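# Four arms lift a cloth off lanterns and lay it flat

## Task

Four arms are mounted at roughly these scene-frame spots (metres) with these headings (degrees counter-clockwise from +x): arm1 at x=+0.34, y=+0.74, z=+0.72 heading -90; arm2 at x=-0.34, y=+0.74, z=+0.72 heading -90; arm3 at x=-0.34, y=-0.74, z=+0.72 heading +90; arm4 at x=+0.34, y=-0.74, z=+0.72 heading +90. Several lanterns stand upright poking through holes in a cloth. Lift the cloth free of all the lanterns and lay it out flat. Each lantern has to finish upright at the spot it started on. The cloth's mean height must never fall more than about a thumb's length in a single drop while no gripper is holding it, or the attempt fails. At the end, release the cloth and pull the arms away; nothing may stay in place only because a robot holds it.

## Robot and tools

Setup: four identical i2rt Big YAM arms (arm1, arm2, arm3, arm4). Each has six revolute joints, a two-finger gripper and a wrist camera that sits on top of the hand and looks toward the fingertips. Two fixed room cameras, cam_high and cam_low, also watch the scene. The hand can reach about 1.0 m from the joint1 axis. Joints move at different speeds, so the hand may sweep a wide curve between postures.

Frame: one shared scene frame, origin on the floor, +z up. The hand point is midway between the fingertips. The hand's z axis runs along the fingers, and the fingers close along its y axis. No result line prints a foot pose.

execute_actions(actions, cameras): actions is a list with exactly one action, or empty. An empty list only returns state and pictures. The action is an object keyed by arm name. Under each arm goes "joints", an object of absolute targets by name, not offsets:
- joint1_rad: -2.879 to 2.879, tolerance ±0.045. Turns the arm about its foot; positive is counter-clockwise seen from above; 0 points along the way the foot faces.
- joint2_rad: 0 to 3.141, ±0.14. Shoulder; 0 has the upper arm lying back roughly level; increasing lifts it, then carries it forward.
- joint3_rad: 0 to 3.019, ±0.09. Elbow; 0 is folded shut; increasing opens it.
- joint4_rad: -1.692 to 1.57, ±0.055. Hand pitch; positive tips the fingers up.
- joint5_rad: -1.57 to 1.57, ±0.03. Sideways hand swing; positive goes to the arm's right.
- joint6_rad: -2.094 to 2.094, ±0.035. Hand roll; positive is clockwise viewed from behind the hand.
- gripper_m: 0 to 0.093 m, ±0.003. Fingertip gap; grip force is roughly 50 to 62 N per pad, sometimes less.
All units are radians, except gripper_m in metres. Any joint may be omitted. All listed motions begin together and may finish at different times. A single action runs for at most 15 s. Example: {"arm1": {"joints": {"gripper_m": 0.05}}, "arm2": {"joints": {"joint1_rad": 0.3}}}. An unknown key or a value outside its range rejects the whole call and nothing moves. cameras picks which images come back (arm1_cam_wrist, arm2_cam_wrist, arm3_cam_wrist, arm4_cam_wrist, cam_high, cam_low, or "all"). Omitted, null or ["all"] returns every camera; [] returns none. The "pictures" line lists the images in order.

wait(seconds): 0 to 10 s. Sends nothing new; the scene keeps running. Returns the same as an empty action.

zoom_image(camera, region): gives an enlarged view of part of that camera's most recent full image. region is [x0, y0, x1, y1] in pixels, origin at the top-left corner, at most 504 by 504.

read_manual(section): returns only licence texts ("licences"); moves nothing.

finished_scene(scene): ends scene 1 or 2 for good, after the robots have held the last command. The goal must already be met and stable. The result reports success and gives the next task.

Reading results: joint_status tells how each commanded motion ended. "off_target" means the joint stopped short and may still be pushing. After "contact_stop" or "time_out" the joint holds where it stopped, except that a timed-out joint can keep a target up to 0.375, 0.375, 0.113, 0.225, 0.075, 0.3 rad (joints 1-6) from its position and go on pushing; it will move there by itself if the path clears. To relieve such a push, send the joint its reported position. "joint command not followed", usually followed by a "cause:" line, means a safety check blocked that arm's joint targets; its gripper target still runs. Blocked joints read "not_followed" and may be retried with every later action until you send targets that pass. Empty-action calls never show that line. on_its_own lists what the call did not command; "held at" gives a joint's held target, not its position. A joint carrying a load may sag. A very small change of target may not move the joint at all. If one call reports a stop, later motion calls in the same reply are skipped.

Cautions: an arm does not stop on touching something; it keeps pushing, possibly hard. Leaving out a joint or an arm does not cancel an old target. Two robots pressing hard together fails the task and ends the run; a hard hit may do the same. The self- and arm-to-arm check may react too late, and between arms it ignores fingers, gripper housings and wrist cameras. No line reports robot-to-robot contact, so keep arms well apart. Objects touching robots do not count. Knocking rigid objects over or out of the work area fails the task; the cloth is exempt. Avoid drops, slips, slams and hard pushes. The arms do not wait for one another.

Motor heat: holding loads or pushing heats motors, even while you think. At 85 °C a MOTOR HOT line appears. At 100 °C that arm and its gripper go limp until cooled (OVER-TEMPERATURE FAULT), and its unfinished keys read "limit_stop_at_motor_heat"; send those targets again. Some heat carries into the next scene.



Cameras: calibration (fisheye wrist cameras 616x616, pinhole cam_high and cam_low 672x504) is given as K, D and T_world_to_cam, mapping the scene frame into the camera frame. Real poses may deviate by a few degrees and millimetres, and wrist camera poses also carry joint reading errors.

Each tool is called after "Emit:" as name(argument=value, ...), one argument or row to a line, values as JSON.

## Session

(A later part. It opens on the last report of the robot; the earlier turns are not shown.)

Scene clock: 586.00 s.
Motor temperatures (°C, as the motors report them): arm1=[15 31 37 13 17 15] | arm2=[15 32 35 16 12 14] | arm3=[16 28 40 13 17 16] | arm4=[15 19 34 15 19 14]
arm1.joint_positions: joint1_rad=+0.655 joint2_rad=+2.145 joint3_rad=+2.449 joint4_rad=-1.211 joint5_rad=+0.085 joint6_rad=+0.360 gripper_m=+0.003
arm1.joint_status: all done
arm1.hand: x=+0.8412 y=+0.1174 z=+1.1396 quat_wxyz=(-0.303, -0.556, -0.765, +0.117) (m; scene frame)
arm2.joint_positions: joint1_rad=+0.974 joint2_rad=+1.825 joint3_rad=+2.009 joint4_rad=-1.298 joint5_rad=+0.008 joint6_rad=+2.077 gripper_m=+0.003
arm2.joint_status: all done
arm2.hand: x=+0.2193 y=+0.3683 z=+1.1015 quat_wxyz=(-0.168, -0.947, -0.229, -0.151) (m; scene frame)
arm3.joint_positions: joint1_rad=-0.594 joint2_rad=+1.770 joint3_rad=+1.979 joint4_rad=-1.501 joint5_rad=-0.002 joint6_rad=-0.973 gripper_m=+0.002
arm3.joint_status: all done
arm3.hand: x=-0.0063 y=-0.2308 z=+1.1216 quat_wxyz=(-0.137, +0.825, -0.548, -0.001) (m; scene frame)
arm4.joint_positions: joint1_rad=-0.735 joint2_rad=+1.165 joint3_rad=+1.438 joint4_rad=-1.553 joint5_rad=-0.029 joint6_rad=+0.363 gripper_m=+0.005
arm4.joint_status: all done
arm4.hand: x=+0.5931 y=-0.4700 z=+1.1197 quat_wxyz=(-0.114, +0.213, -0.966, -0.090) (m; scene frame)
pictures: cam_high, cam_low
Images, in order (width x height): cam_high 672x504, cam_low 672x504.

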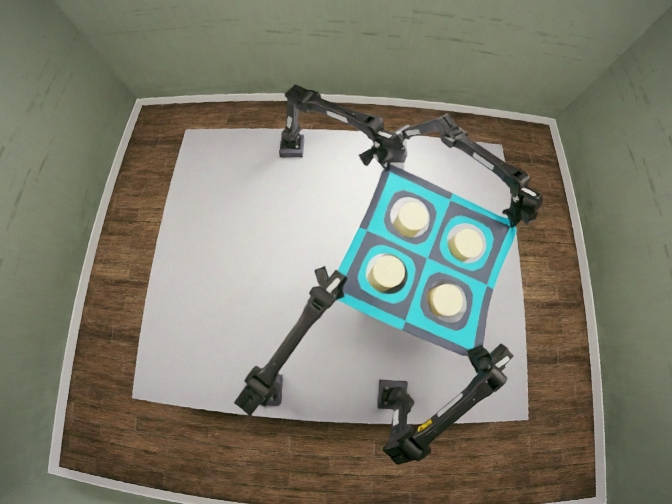

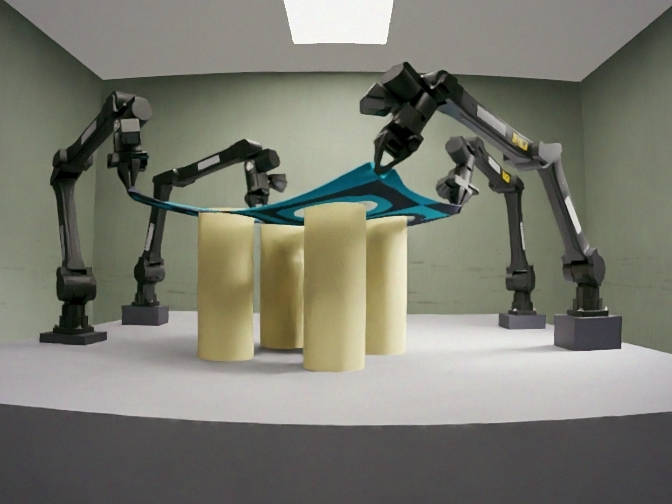

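Emit:
execute_actions(
  actions=[
    {"arm1": {"joints": {"joint2_rad": 2.057, "joint4_rad": -1.014}}, "arm2": {"joints": {"joint3_rad": 2.318, "joint4_rad": -1.46}}, "arm3": {"joints": {"joint2_rad": 1.765, "joint3_rad": 2.306, "joint4_rad": -1.654}}, "arm4": {"joints": {"joint3_rad": 1.743, "joint4_rad": -1.652}}},
  ],
  cameras=["cam_high", "cam_low"],
)

Scene clock: 614.37 s.
Motor temperatures (°C, as the motors report them): arm1=[15 30 37 13 17 15] | arm2=[15 32 37 16 12 14] | arm3=[16 29 43 13 17 16] | arm4=[15 19 36 15 19 14]
arm1.joint_positions: joint1_rad=+0.653 joint2_rad=+2.042 joint3_rad=+2.449 joint4_rad=-1.053 joint5_rad=+0.087 joint6_rad=+0.360 gripper_m=+0.003
arm1.joint_status: all done
arm1.hand: x=+0.8399 y=+0.1146 z=+1.2474 quat_wxyz=(-0.419, -0.533, -0.720, +0.147) (m; scene frame)
arm2.joint_positions: joint1_rad=+0.974 joint2_rad=+1.827 joint3_rad=+2.289 joint4_rad=-1.426 joint5_rad=+0.008 joint6_rad=+2.077 gripper_m=+0.003
arm2.joint_status: all done
arm2.hand: x=+0.2184 y=+0.3689 z=+1.2203 quat_wxyz=(-0.221, -0.928, -0.224, -0.200) (m; scene frame)
arm3.joint_positions: joint1_rad=-0.594 joint2_rad=+1.754 joint3_rad=+2.272 joint4_rad=-1.626 joint5_rad=-0.002 joint6_rad=-0.973 gripper_m=+0.002
arm3.joint_status: all done
arm3.hand: x=-0.0094 y=-0.2345 z=+1.2503 quat_wxyz=(-0.228, +0.811, -0.538, -0.002) (m; scene frame)
arm4.joint_positions: joint1_rad=-0.735 joint2_rad=+1.162 joint3_rad=+1.707 joint4_rad=-1.642 joint5_rad=-0.029 joint6_rad=+0.363 gripper_m=+0.005
arm4.joint_status: all done
arm4.hand: x=+0.5925 y=-0.4702 z=+1.2313 quat_wxyz=(-0.189, +0.211, -0.949, -0.139) (m; scene frame)
pictures: cam_high, cam_low
Images, in order (width x height): cam_high 672x504, cam_low 672x504.

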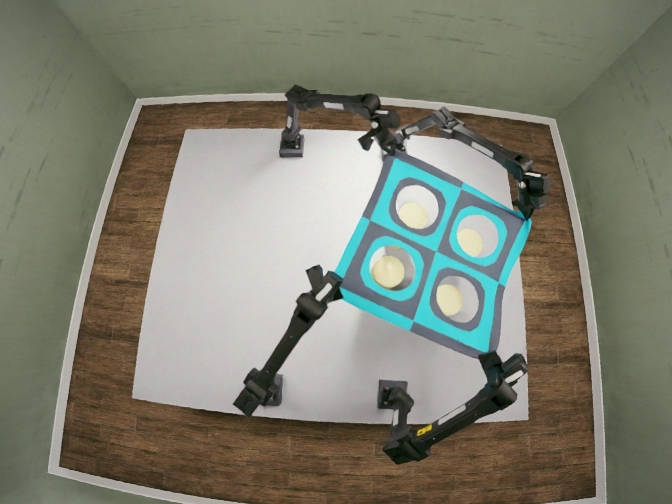

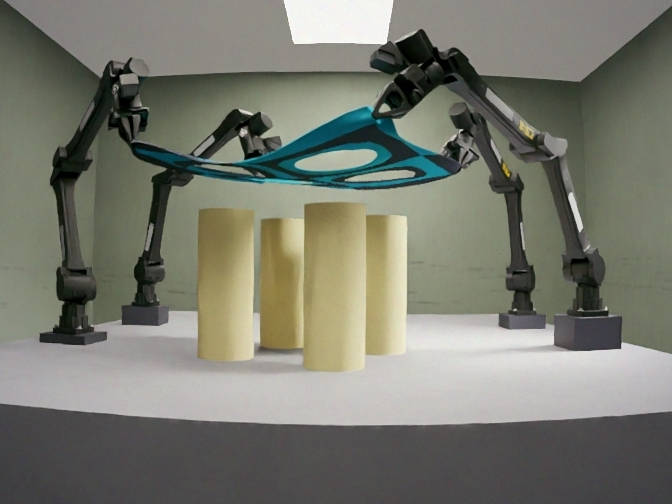

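Emit:
execute_actions(
  actions=[
    {"arm1": {"joints": {"joint1_rad": 0.532, "joint2_rad": 1.809, "joint3_rad": 2.192, "joint4_rad": -1.303, "joint6_rad": 0.149}}, "arm2": {"joints": {"joint1_rad": 0.797, "joint2_rad": 1.583, "joint3_rad": 2.026, "joint4_rad": -1.626, "joint6_rad": 1.811}}, "arm3": {"joints": {"joint1_rad": -0.409, "joint2_rad": 1.58, "joint3_rad": 2.008, "joint6_rad": -0.868}}, "arm4": {"joints": {"joint1_rad": -0.456, "joint2_rad": 1.053, "joint3_rad": 1.636, "joint6_rad": 0.579}}},
  ],
  cameras=["cam_high", "cam_low"],
)

Scene clock: 735.63 s.
Motor temperatures (°C, as the motors report them): arm1=[15 29 37 14 18 15] | arm2=[15 31 38 16 12 14] | arm3=[16 28 45 13 17 16] | arm4=[15 18 37 15 20 14]
arm1.joint_positions: joint1_rad=+0.512 joint2_rad=+1.802 joint3_rad=+2.201 joint4_rad=-1.296 joint5_rad=+0.082 joint6_rad=+0.154 gripper_m=+0.003
arm1.joint_status: all done
arm1.hand: x=+0.6836 y=+0.1525 z=+1.2476 quat_wxyz=(-0.282, -0.531, -0.781, +0.169) (m; scene frame)
arm2.joint_positions: joint1_rad=+0.794 joint2_rad=+1.581 joint3_rad=+2.030 joint4_rad=-1.602 joint5_rad=+0.004 joint6_rad=+1.820 gripper_m=+0.003
arm2.joint_status: all done
arm2.hand: x=+0.0514 y=+0.3653 z=+1.2221 quat_wxyz=(-0.179, -0.941, -0.267, -0.103) (m; scene frame)
arm3.joint_positions: joint1_rad=-0.413 joint2_rad=+1.565 joint3_rad=+2.017 joint4_rad=-1.634 joint5_rad=-0.002 joint6_rad=-0.876 gripper_m=+0.002
arm3.joint_status: all done
arm3.hand: x=-0.1342 y=-0.2533 z=+1.2394 quat_wxyz=(-0.189, +0.840, -0.508, -0.028) (m; scene frame)
arm4.joint_positions: joint1_rad=-0.441 joint2_rad=+1.051 joint3_rad=+1.629 joint4_rad=-1.643 joint5_rad=-0.030 joint6_rad=+0.568 gripper_m=+0.005
arm4.joint_status: all done
arm4.hand: x=+0.4844 y=-0.4427 z=+1.2328 quat_wxyz=(-0.158, +0.253, -0.935, -0.192) (m; scene frame)
pictures: cam_high, cam_low
Images, in order (width x height): cam_high 672x504, cam_low 672x504.

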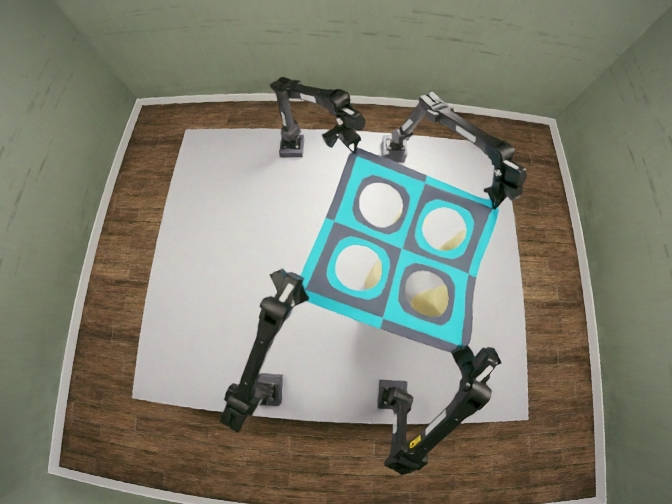

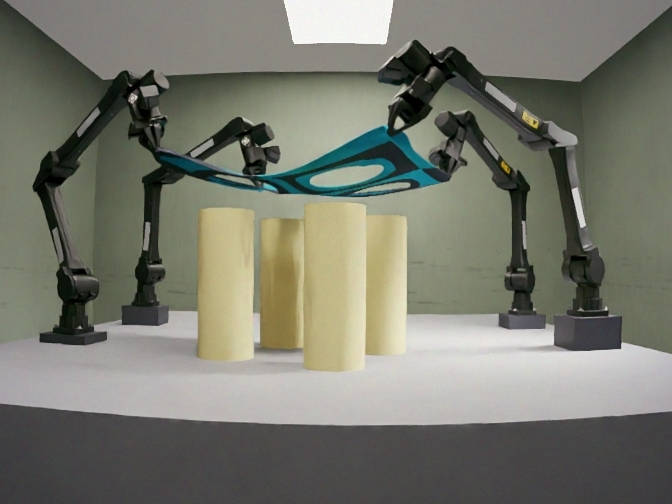

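Emit:
execute_actions(
  actions=[
    {"arm1": {"joints": {"joint1_rad": 0.359, "joint2_rad": 1.635, "joint3_rad": 2.028, "joint4_rad": -1.517, "joint6_rad": -0.11}}, "arm2": {"joints": {"joint1_rad": 0.517, "joint2_rad": 1.335, "joint3_rad": 1.763, "joint6_rad": 1.456}}, "arm3": {"joints": {"joint1_rad": -0.199, "joint2_rad": 1.442, "joint3_rad": 1.862, "joint6_rad": -0.726}}, "arm4": {"joints": {"joint1_rad": -0.135, "joint6_rad": 0.838}}},
  ],
  cameras=["cam_high", "cam_low"],
)

Scene clock: 764.73 s.
Motor temperatures (°C, as the motors report them): arm1=[15 28 35 13 18 15] | arm2=[15 29 35 16 12 14] | arm3=[16 27 41 13 17 16] | arm4=[15 18 34 15 20 14]
arm1.joint_positions: joint1_rad=+0.333 joint2_rad=+1.632 joint3_rad=+2.035 joint4_rad=-1.507 joint5_rad=+0.082 joint6_rad=-0.105 gripper_m=+0.003
arm1.joint_status: all done
arm1.hand: x=+0.5352 y=+0.1974 z=+1.2425 quat_wxyz=(-0.158, -0.510, -0.828, +0.167) (m; scene frame)
arm2.joint_positions: joint1_rad=+0.517 joint2_rad=+1.328 joint3_rad=+1.767 joint4_rad=-1.606 joint5_rad=-0.002 joint6_rad=+1.465 gripper_m=+0.003
arm2.joint_status: all done
arm2.hand: x=-0.1143 y=+0.3593 z=+1.2232 quat_wxyz=(-0.195, -0.931, -0.305, -0.043) (m; scene frame)
arm3.joint_positions: joint1_rad=-0.203 joint2_rad=+1.435 joint3_rad=+1.870 joint4_rad=-1.634 joint5_rad=-0.001 joint6_rad=-0.734 gripper_m=+0.002
arm3.joint_status: all done
arm3.hand: x=-0.2486 y=-0.2717 z=+1.2372 quat_wxyz=(-0.172, +0.858, -0.480, -0.058) (m; scene frame)
arm4.joint_positions: joint1_rad=-0.122 joint2_rad=+1.055 joint3_rad=+1.629 joint4_rad=-1.643 joint5_rad=-0.029 joint6_rad=+0.827 gripper_m=+0.005
arm4.joint_status: all done
arm4.hand: x=+0.3847 y=-0.4094 z=+1.2314 quat_wxyz=(-0.096, +0.280, -0.928, -0.227) (m; scene frame)
pictures: cam_high, cam_low
Images, in order (width x height): cam_high 672x504, cam_low 672x504.

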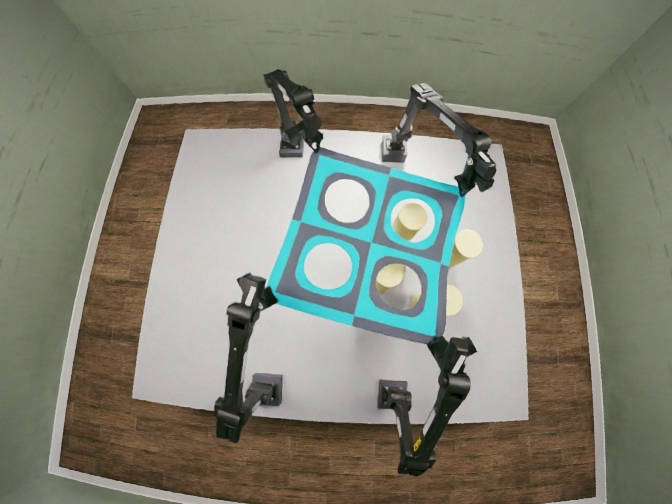

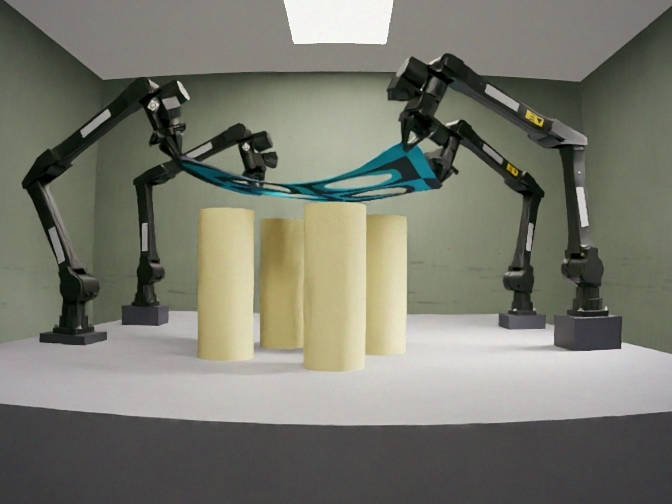

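Emit:
execute_actions(
  actions=[],
  cameras=["cam_high", "cam_low"],
)

Scene clock: 781.37 s.
Motor temperatures (°C, as the motors report them): arm1=[15 27 34 13 18 15] | arm2=[15 27 34 16 12 14] | arm3=[16 27 41 13 17 16] | arm4=[15 18 34 15 20 14]
arm1.joint_positions: joint1_rad=+0.333 joint2_rad=+1.632 joint3_rad=+2.035 joint4_rad=-1.507 joint5_rad=+0.082 joint6_rad=-0.105 gripper_m=+0.003
arm1.joint_status: all done
arm1.hand: x=+0.5352 y=+0.1974 z=+1.2425 quat_wxyz=(-0.158, -0.510, -0.829, +0.167) (m; scene frame)
arm2.joint_positions: joint1_rad=+0.517 joint2_rad=+1.328 joint3_rad=+1.767 joint4_rad=-1.606 joint5_rad=-0.002 joint6_rad=+1.464 gripper_m=+0.003
arm2.joint_status: all done
arm2.hand: x=-0.1143 y=+0.3593 z=+1.2232 quat_wxyz=(-0.195, -0.931, -0.305, -0.043) (m; scene frame)
arm3.joint_positions: joint1_rad=-0.203 joint2_rad=+1.435 joint3_rad=+1.870 joint4_rad=-1.634 joint5_rad=-0.001 joint6_rad=-0.734 gripper_m=+0.002
arm3.joint_status: all done
arm3.hand: x=-0.2486 y=-0.2717 z=+1.2372 quat_wxyz=(-0.172, +0.858, -0.480, -0.058) (m; scene frame)
arm4.joint_positions: joint1_rad=-0.122 joint2_rad=+1.055 joint3_rad=+1.629 joint4_rad=-1.643 joint5_rad=-0.029 joint6_rad=+0.827 gripper_m=+0.005
arm4.joint_status: all done
arm4.hand: x=+0.3847 y=-0.4094 z=+1.2314 quat_wxyz=(-0.096, +0.280, -0.928, -0.227) (m; scene frame)
pictures: cam_high, cam_low
Images, in order (width x height): cam_high 672x504, cam_low 672x504.

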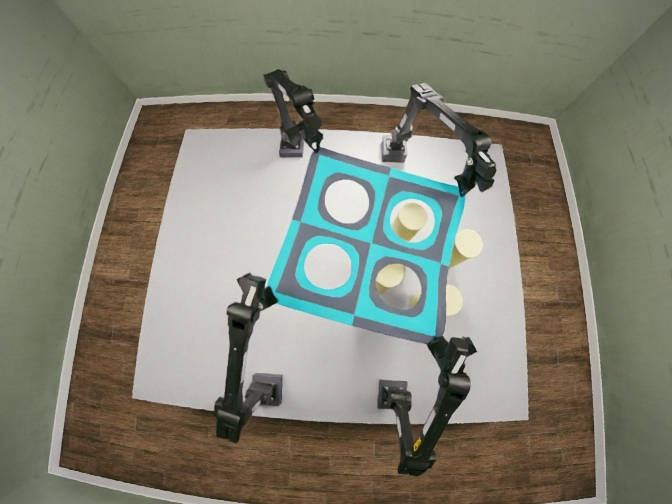

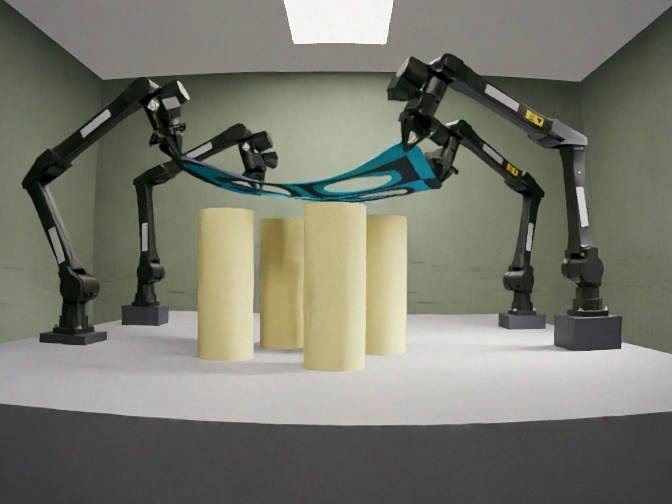

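Emit:
execute_actions(
  actions=[
    {"arm1": {"joints": {"joint1_rad": 0.106, "joint2_rad": 1.506, "joint3_rad": 1.907, "joint4_rad": -1.638, "joint6_rad": -0.447}}, "arm2": {"joints": {"joint1_rad": 0.134, "joint2_rad": 1.216, "joint3_rad": 1.654, "joint4_rad": -1.626, "joint6_rad": 0.998}}, "arm3": {"joints": {"joint1_rad": 0.054, "joint2_rad": 1.343, "joint3_rad": 1.754, "joint4_rad": -1.55, "joint6_rad": -0.548}}, "arm4": {"joints": {"joint1_rad": 0.186, "joint3_rad": 1.603, "joint4_rad": -1.497, "joint6_rad": 1.079}}},
  ],
  cameras=["cam_high", "cam_low"],
)

Scene clock: 838.73 s.
Motor temperatures (°C, as the motors report them): arm1=[15 26 33 13 18 15] | arm2=[15 25 34 16 12 14] | arm3=[16 26 40 13 17 16] | arm4=[15 17 33 15 20 14]
arm1.joint_positions: joint1_rad=+0.080 joint2_rad=+1.516 joint3_rad=+1.914 joint4_rad=-1.622 joint5_rad=+0.081 joint6_rad=-0.442 gripper_m=+0.003
arm1.joint_status: all done
arm1.hand: x=+0.3855 y=+0.2342 z=+1.2378 quat_wxyz=(-0.068, -0.478, -0.861, +0.159) (m; scene frame)
arm2.joint_positions: joint1_rad=+0.142 joint2_rad=+1.228 joint3_rad=+1.652 joint4_rad=-1.606 joint5_rad=-0.006 joint6_rad=+1.007 gripper_m=+0.003
arm2.joint_status: all done
arm2.hand: x=-0.2740 y=+0.3439 z=+1.2125 quat_wxyz=(-0.189, -0.919, -0.344, +0.037) (m; scene frame)
arm3.joint_positions: joint1_rad=+0.048 joint2_rad=+1.346 joint3_rad=+1.763 joint4_rad=-1.569 joint5_rad=-0.001 joint6_rad=-0.555 gripper_m=+0.002
arm3.joint_status: all done
arm3.hand: x=-0.3655 y=-0.2853 z=+1.2350 quat_wxyz=(-0.175, +0.871, -0.447, -0.105) (m; scene frame)
arm4.joint_positions: joint1_rad=+0.198 joint2_rad=+1.060 joint3_rad=+1.596 joint4_rad=-1.508 joint5_rad=-0.024 joint6_rad=+1.068 gripper_m=+0.005
arm4.joint_status: all done
arm4.hand: x=+0.2747 y=-0.3805 z=+1.2318 quat_wxyz=(-0.040, +0.312, -0.904, -0.291) (m; scene frame)
pictures: cam_high, cam_low
Images, in order (width x height): cam_high 672x504, cam_low 672x504.

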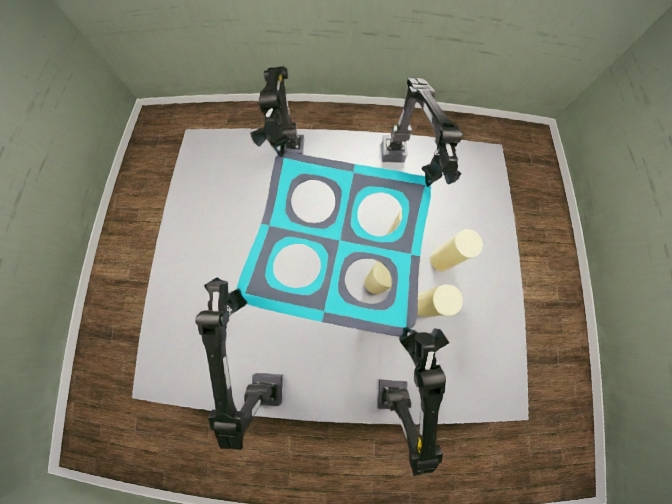

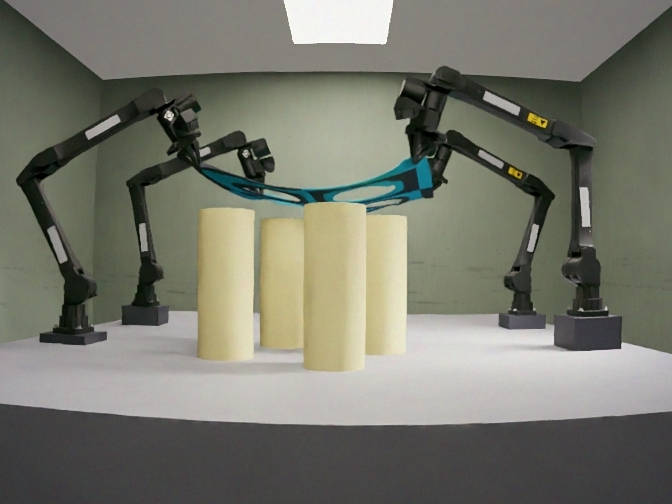

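Emit:
execute_actions(
  actions=[],
  cameras=[],
)

Scene clock: 853.73 s.
Motor temperatures (°C, as the motors report them): arm1=[15 25 33 13 17 15] | arm2=[15 24 34 16 13 14] | arm3=[16 26 40 13 17 16] | arm4=[15 17 34 15 20 14]
arm1.joint_positions: joint1_rad=+0.080 joint2_rad=+1.516 joint3_rad=+1.914 joint4_rad=-1.622 joint5_rad=+0.081 joint6_rad=-0.442 gripper_m=+0.003
arm1.joint_status: all done
arm1.hand: x=+0.3855 y=+0.2342 z=+1.2378 quat_wxyz=(-0.068, -0.478, -0.861, +0.159) (m; scene frame)
arm2.joint_positions: joint1_rad=+0.142 joint2_rad=+1.228 joint3_rad=+1.652 joint4_rad=-1.606 joint5_rad=-0.006 joint6_rad=+1.006 gripper_m=+0.003
arm2.joint_status: all done
arm2.hand: x=-0.2740 y=+0.3439 z=+1.2125 quat_wxyz=(-0.189, -0.919, -0.345, +0.037) (m; scene frame)
arm3.joint_positions: joint1_rad=+0.048 joint2_rad=+1.346 joint3_rad=+1.763 joint4_rad=-1.569 joint5_rad=-0.001 joint6_rad=-0.555 gripper_m=+0.002
arm3.joint_status: all done
arm3.hand: x=-0.3655 y=-0.2853 z=+1.2350 quat_wxyz=(-0.175, +0.871, -0.447, -0.105) (m; scene frame)
arm4.joint_positions: joint1_rad=+0.198 joint2_rad=+1.060 joint3_rad=+1.596 joint4_rad=-1.508 joint5_rad=-0.024 joint6_rad=+1.068 gripper_m=+0.005
arm4.joint_status: all done
arm4.hand: x=+0.2747 y=-0.3805 z=+1.2318 quat_wxyz=(-0.040, +0.312, -0.904, -0.291) (m; scene frame)
pictures: none
No camera images: the call's "cameras" was empty. Leave "cameras" out to get every camera's image.

Emit:
execute_actions(
  actions=[
    {"arm1": {"joints": {"joint1_rad": -0.230, "joint2_rad": 1.410, "joint3_rad": 1.823, "joint6_rad": -0.858}}, "arm2": {"joints": {"joint1_rad": -0.281, "joint4_rad": -1.505, "joint6_rad": 0.516}}, "arm3": {"joints": {"joint1_rad": 0.314, "joint6_rad": -0.368}}, "arm4": {"joints": {"joint1_rad": 0.437, "joint2_rad": 1.222, "joint3_rad": 1.749, "joint6_rad": 1.254}}},
  ],
  cameras=["cam_high", "cam_low"],
)

Scene clock: 894.87 s.
Motor temperatures (°C, as the motors report them): arm1=[15 24 33 13 17 15] | arm2=[15 24 34 16 13 14] | arm3=[16 25 41 13 17 16] | arm4=[15 17 34 15 19 14]
arm1.joint_positions: joint1_rad=-0.253 joint2_rad=+1.428 joint3_rad=+1.832 joint4_rad=-1.622 joint5_rad=+0.081 joint6_rad=-0.854 gripper_m=+0.003
arm1.joint_status: all done
arm1.hand: x=+0.2252 y=+0.2778 z=+1.2429 quat_wxyz=(-0.004, -0.444, -0.879, +0.176) (m; scene frame)
arm2.joint_positions: joint1_rad=-0.269 joint2_rad=+1.228 joint3_rad=+1.652 joint4_rad=-1.521 joint5_rad=-0.008 joint6_rad=+0.524 gripper_m=+0.003
arm2.joint_status: all done
arm2.hand: x=-0.4414 y=+0.3340 z=+1.2213 quat_wxyz=(-0.188, -0.897, -0.374, +0.140) (m; scene frame)
arm3.joint_positions: joint1_rad=+0.311 joint2_rad=+1.346 joint3_rad=+1.763 joint4_rad=-1.569 joint5_rad=-0.001 joint6_rad=-0.376 gripper_m=+0.002
arm3.joint_status: all done
arm3.hand: x=-0.4819 y=-0.3087 z=+1.2350 quat_wxyz=(-0.147, +0.889, -0.410, -0.142) (m; scene frame)
arm4.joint_positions: joint1_rad=+0.449 joint2_rad=+1.240 joint3_rad=+1.702 joint4_rad=-1.503 joint5_rad=-0.018 joint6_rad=+1.244 gripper_m=+0.005
arm4.joint_status: all done
arm4.hand: x=+0.1626 y=-0.3456 z=+1.2148 quat_wxyz=(+0.019, +0.348, -0.900, -0.260) (m; scene frame)
pictures: cam_high, cam_low
Images, in order (width x height): cam_high 672x504, cam_low 672x504.

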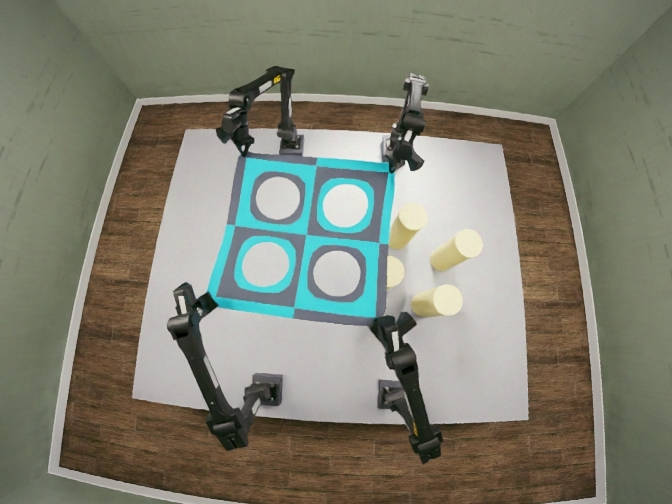

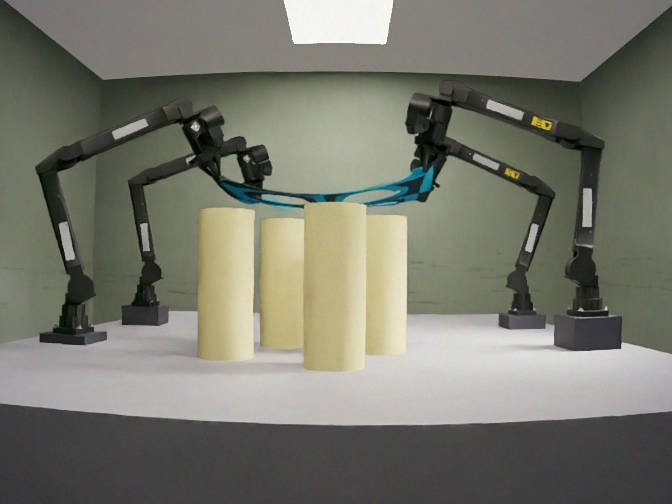

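Emit:
zoom_image(
  camera="cam_low",
  region=[180, 140, 460, 260],
)

Emit:
zoom_image(
  camera="cam_high",
  region=[180, 130, 500, 370],
)

Region (180, 140, 460, 260) of cam_low's 672x504 image, scaled by 1.800, with more detail than that image has; it fills the top 216 rows of this view, and the rest is white.

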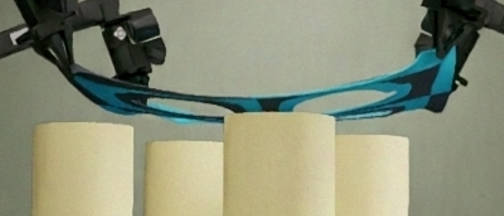

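Region (180, 130, 500, 370) of cam_high's 672x504 image, scaled by 1.575, with more detail than that image has; it fills the top 378 rows of this view, and the rest is white.

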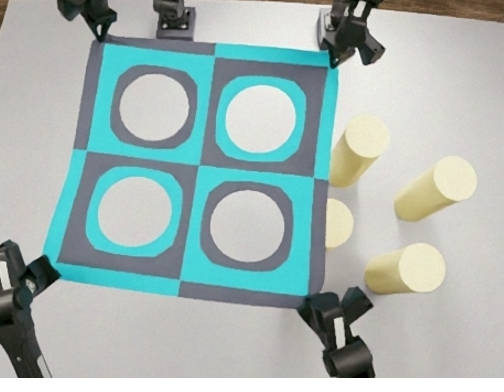

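Emit:
execute_actions(
  actions=[
    {"arm1": {"joints": {"joint1_rad": -0.566, "joint2_rad": 1.539, "joint3_rad": 1.772, "joint6_rad": -1.268}}, "arm2": {"joints": {"joint1_rad": -0.600, "joint2_rad": 1.473, "joint3_rad": 1.755, "joint6_rad": 0.125}}, "arm3": {"joints": {"joint1_rad": 0.543, "joint2_rad": 1.481, "joint3_rad": 1.726, "joint6_rad": -0.213}}, "arm4": {"joints": {"joint1_rad": 0.617, "joint2_rad": 1.455, "joint3_rad": 1.832, "joint6_rad": 1.356}}},
  ],
  cameras=["cam_high", "cam_low"],
)

Scene clock: 971.70 s.
Motor temperatures (°C, as the motors report them): arm1=[15 23 32 13 18 15] | arm2=[15 22 34 16 13 14] | arm3=[16 24 41 13 17 16] | arm4=[15 18 41 15 18 14]
arm1.joint_positions: joint1_rad=-0.586 joint2_rad=+1.564 joint3_rad=+1.777 joint4_rad=-1.622 joint5_rad=+0.080 joint6_rad=-1.265 gripper_m=+0.003
arm1.joint_status: all done
arm1.hand: x=+0.0669 y=+0.3146 z=+1.1565 quat_wxyz=(+0.051, -0.410, -0.908, +0.071) (m; scene frame)
arm2.joint_positions: joint1_rad=-0.588 joint2_rad=+1.487 joint3_rad=+1.732 joint4_rad=-1.521 joint5_rad=-0.012 joint6_rad=+0.133 gripper_m=+0.003
arm2.joint_status: all done
arm2.hand: x=-0.6068 y=+0.3198 z=+1.1438 quat_wxyz=(-0.082, -0.899, -0.413, +0.121) (m; scene frame)
arm3.joint_positions: joint1_rad=+0.540 joint2_rad=+1.488 joint3_rad=+1.723 joint4_rad=-1.567 joint5_rad=-0.001 joint6_rad=-0.222 gripper_m=+0.002
arm3.joint_status: all done
arm3.hand: x=-0.5939 y=-0.3240 z=+1.1538 quat_wxyz=(-0.066, +0.917, -0.382, -0.096) (m; scene frame)
arm4.joint_positions: joint1_rad=+0.625 joint2_rad=+1.468 joint3_rad=+1.808 joint4_rad=-1.496 joint5_rad=-0.015 joint6_rad=+1.347 gripper_m=+0.005
arm4.joint_status: all done
arm4.hand: x=+0.0526 y=-0.3144 z=+1.1620 quat_wxyz=(+0.044, +0.385, -0.900, -0.200) (m; scene frame)
pictures: cam_high, cam_low
Images, in order (width x height): cam_high 672x504, cam_low 672x504.

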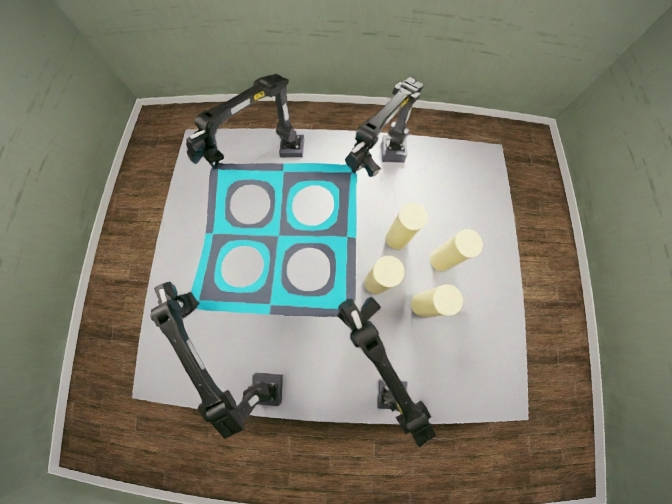

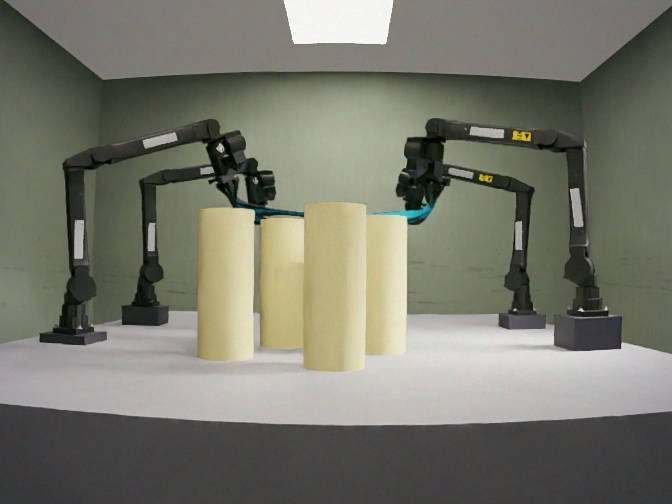

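Emit:
execute_actions(
  actions=[
    {"arm1": {"joints": {"joint3_rad": 1.227, "joint4_rad": -1.02}}, "arm2": {"joints": {"joint3_rad": 1.232, "joint4_rad": -0.999}}, "arm3": {"joints": {"joint3_rad": 1.202, "joint4_rad": -1.003}}, "arm4": {"joints": {"joint3_rad": 1.302, "joint4_rad": -1.006}}},
  ],
  cameras=["cam_high", "cam_low"],
)

Scene clock: 1093.00 s.
Motor temperatures (°C, as the motors report them): arm1=[15 23 32 13 18 15] | arm2=[15 23 38 16 14 14] | arm3=[16 25 43 13 17 16] | arm4=[15 21 40 15 17 14]
arm1.joint_positions: joint1_rad=-0.586 joint2_rad=+1.548 joint3_rad=+1.248 joint4_rad=-1.018 joint5_rad=+0.080 joint6_rad=-1.266 gripper_m=+0.003
arm1.joint_status: all done
arm1.hand: x=+0.0632 y=+0.3100 z=+0.9681 quat_wxyz=(+0.056, -0.409, -0.903, +0.116) (m; scene frame)
arm2.joint_positions: joint1_rad=-0.588 joint2_rad=+1.464 joint3_rad=+1.229 joint4_rad=-1.022 joint5_rad=-0.012 joint6_rad=+0.133 gripper_m=+0.003
arm2.joint_status: all done
arm2.hand: x=-0.6049 y=+0.3232 z=+0.9641 quat_wxyz=(-0.087, -0.898, -0.413, +0.128) (m; scene frame)
arm3.joint_positions: joint1_rad=+0.540 joint2_rad=+1.477 joint3_rad=+1.209 joint4_rad=-1.022 joint5_rad=-0.001 joint6_rad=-0.221 gripper_m=+0.002
arm3.joint_status: all done
arm3.hand: x=-0.5949 y=-0.3232 z=+0.9665 quat_wxyz=(-0.078, +0.914, -0.382, -0.112) (m; scene frame)
arm4.joint_positions: joint1_rad=+0.625 joint2_rad=+1.471 joint3_rad=+1.296 joint4_rad=-1.011 joint5_rad=-0.015 joint6_rad=+1.347 gripper_m=+0.005
arm4.joint_status: all done
arm4.hand: x=+0.0472 y=-0.3061 z=+0.9653 quat_wxyz=(+0.041, +0.386, -0.903, -0.185) (m; scene frame)
pictures: cam_high, cam_low
Images, in order (width x height): cam_high 672x504, cam_low 672x504.

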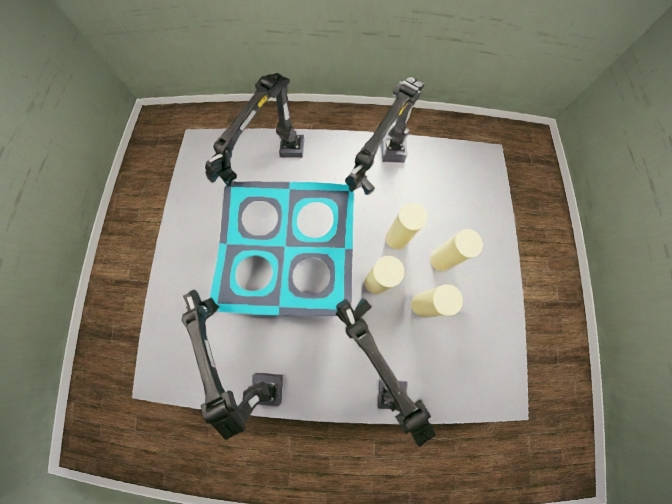

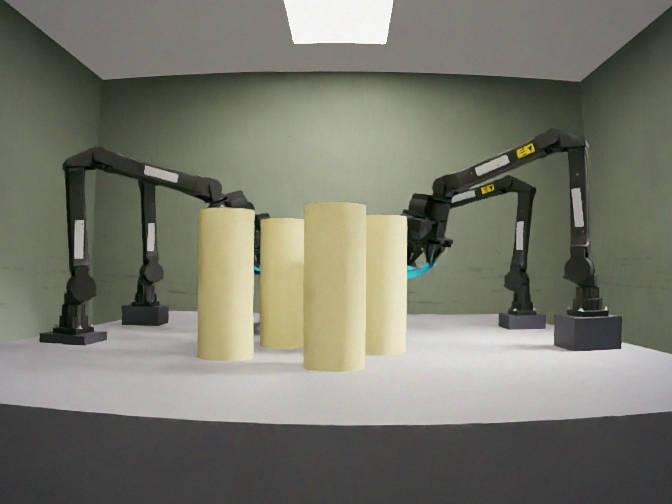

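Emit:
execute_actions(
  actions=[],
  cameras=[],
)

Scene clock: 1101.97 s.
Motor temperatures (°C, as the motors report them): arm1=[15 23 31 13 18 15] | arm2=[15 23 37 16 14 14] | arm3=[16 25 43 13 17 16] | arm4=[15 21 39 15 17 14]
arm1.joint_positions: joint1_rad=-0.586 joint2_rad=+1.548 joint3_rad=+1.248 joint4_rad=-1.018 joint5_rad=+0.080 joint6_rad=-1.266 gripper_m=+0.003
arm1.joint_status: all done
arm1.hand: x=+0.0632 y=+0.3100 z=+0.9681 quat_wxyz=(+0.056, -0.409, -0.903, +0.116) (m; scene frame)
arm2.joint_positions: joint1_rad=-0.588 joint2_rad=+1.464 joint3_rad=+1.229 joint4_rad=-1.022 joint5_rad=-0.012 joint6_rad=+0.133 gripper_m=+0.003
arm2.joint_status: all done
arm2.hand: x=-0.6049 y=+0.3232 z=+0.9641 quat_wxyz=(-0.087, -0.898, -0.413, +0.128) (m; scene frame)
arm3.joint_positions: joint1_rad=+0.540 joint2_rad=+1.477 joint3_rad=+1.209 joint4_rad=-1.022 joint5_rad=-0.001 joint6_rad=-0.221 gripper_m=+0.002
arm3.joint_status: all done
arm3.hand: x=-0.5949 y=-0.3232 z=+0.9665 quat_wxyz=(-0.078, +0.914, -0.382, -0.112) (m; scene frame)
arm4.joint_positions: joint1_rad=+0.625 joint2_rad=+1.471 joint3_rad=+1.296 joint4_rad=-1.011 joint5_rad=-0.015 joint6_rad=+1.347 gripper_m=+0.005
arm4.joint_status: all done
arm4.hand: x=+0.0472 y=-0.3061 z=+0.9653 quat_wxyz=(+0.041, +0.386, -0.903, -0.185) (m; scene frame)
pictures: none
No camera images: the call's "cameras" was empty. Leave "cameras" out to get every camera's image.

Emit:
execute_actions(
  actions=[
    {"arm1": {"joints": {"joint2_rad": 1.945, "joint4_rad": -0.906}}, "arm2": {"joints": {"joint2_rad": 1.916, "joint4_rad": -0.893}}, "arm3": {"joints": {"joint2_rad": 1.901, "joint4_rad": -0.891}}, "arm4": {"joints": {"joint2_rad": 1.878}}},
  ],
)

Scene clock: 1143.53 s.
Motor temperatures (°C, as the motors report them): arm1=[15 22 30 13 18 15] | arm2=[15 22 36 16 14 14] | arm3=[16 25 42 13 17 16] | arm4=[15 21 38 15 17 14]
arm1.joint_positions: joint1_rad=-0.585 joint2_rad=+1.955 joint3_rad=+1.243 joint4_rad=-0.896 joint5_rad=+0.079 joint6_rad=-1.267 gripper_m=+0.003
arm1.joint_status: all done
arm1.hand: x=+0.0638 y=+0.3119 z=+0.7698 quat_wxyz=(+0.039, -0.407, -0.912, -0.027) (m; scene frame)
arm2.joint_positions: joint1_rad=-0.587 joint2_rad=+1.929 joint3_rad=+1.215 joint4_rad=-0.908 joint5_rad=-0.013 joint6_rad=+0.132 gripper_m=+0.003
arm2.joint_status: all done
arm2.hand: x=-0.6030 y=+0.3249 z=+0.7381 quat_wxyz=(+0.009, -0.908, -0.417, -0.026) (m; scene frame)
arm3.joint_positions: joint1_rad=+0.539 joint2_rad=+1.903 joint3_rad=+1.197 joint4_rad=-0.902 joint5_rad=-0.001 joint6_rad=-0.220 gripper_m=+0.002
arm3.joint_status: all done
arm3.hand: x=-0.5949 y=-0.3234 z=+0.7634 quat_wxyz=(+0.013, +0.922, -0.386, +0.016) (m; scene frame)
arm4.joint_positions: joint1_rad=+0.622 joint2_rad=+1.880 joint3_rad=+1.296 joint4_rad=-1.001 joint5_rad=-0.014 joint6_rad=+1.348 gripper_m=+0.005
arm4.joint_status: all done
arm4.hand: x=+0.0504 y=-0.3085 z=+0.7597 quat_wxyz=(+0.006, +0.390, -0.921, +0.010) (m; scene frame)
pictures: arm1_cam_wrist, arm2_cam_wrist, arm3_cam_wrist, arm4_cam_wrist, cam_high, cam_low
camera_calibration (this result's frames):
arm1_cam_wrist: T_world_to_cam=[[-0.745528, -0.666474, 0.000451922, 0.258299], [-0.503424, 0.563582, 0.654935, -0.641998], [-0.436751, 0.488045, -0.755685, 0.581552], [0, 0, 0, 1]] pos_world=[0.123366, 0.250145, 0.85982]
arm2_cam_wrist: T_world_to_cam=[[-0.759283, 0.65076, 0.000555805, -0.667523], [0.512967, 0.597985, 0.615856, -0.330514], [0.400442, 0.467894, -0.787859, 0.801699], [0, 0, 0, 1]] pos_world=[-0.65833, 0.25693, 0.835546]
arm3_cam_wrist: T_world_to_cam=[[0.719355, 0.694478, -0.0151234, 0.667862], [0.556747, -0.563398, 0.610422, -0.313702], [0.415404, -0.44753, -0.791932, 0.83151], [0, 0, 0, 1]] pos_world=[-0.651191, -0.268428, 0.86009]
arm4_cam_wrist: T_world_to_cam=[[0.721091, -0.692768, 0.0100752, -0.255154], [-0.561422, -0.57573, 0.594425, -0.599517], [-0.405998, -0.434291, -0.804088, 0.621508], [0, 0, 0, 1]] pos_world=[0.099738, -0.252007, 0.858686]
Images, in order (width x height): arm1_cam_wrist 616x616, arm2_cam_wrist 616x616, arm3_cam_wrist 616x616, arm4_cam_wrist 616x616, cam_high 672x504, cam_low 672x504.

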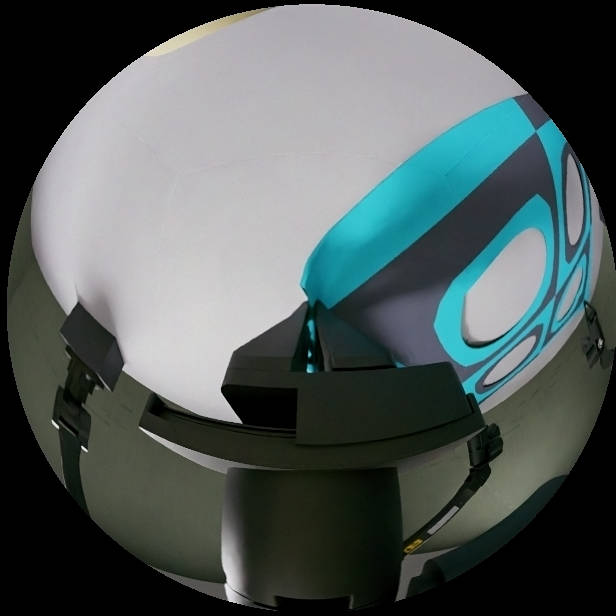

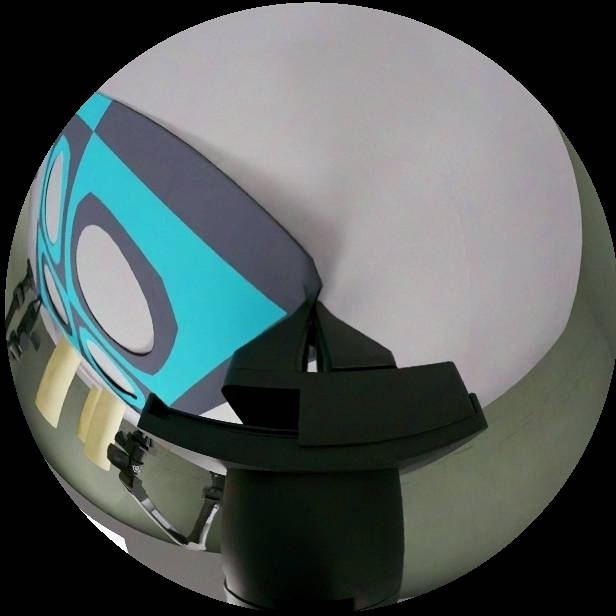

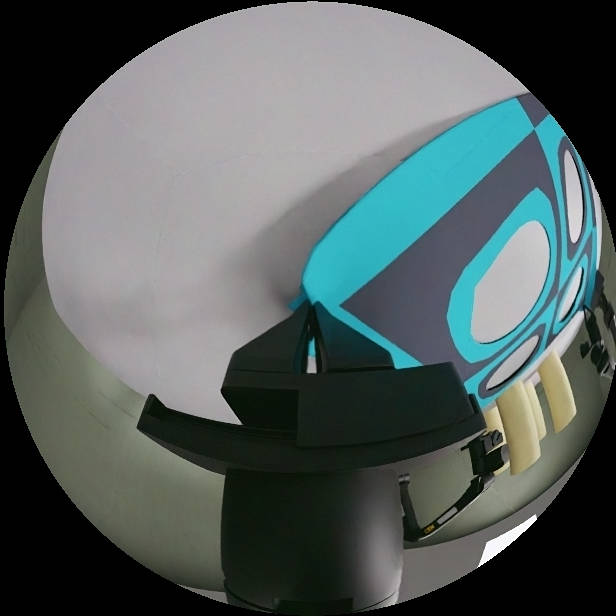

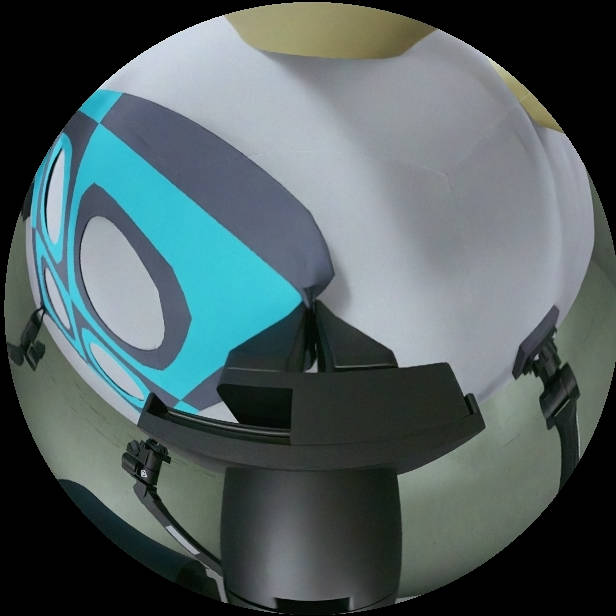

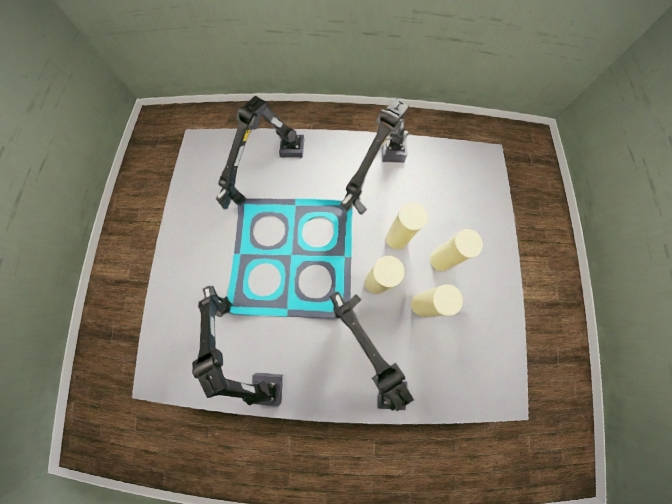

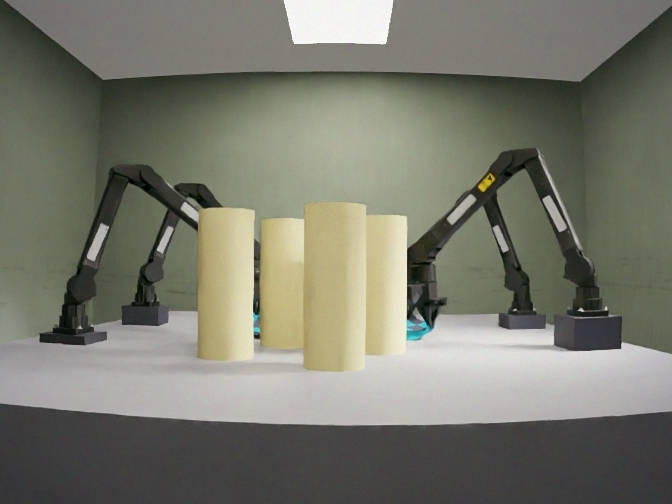

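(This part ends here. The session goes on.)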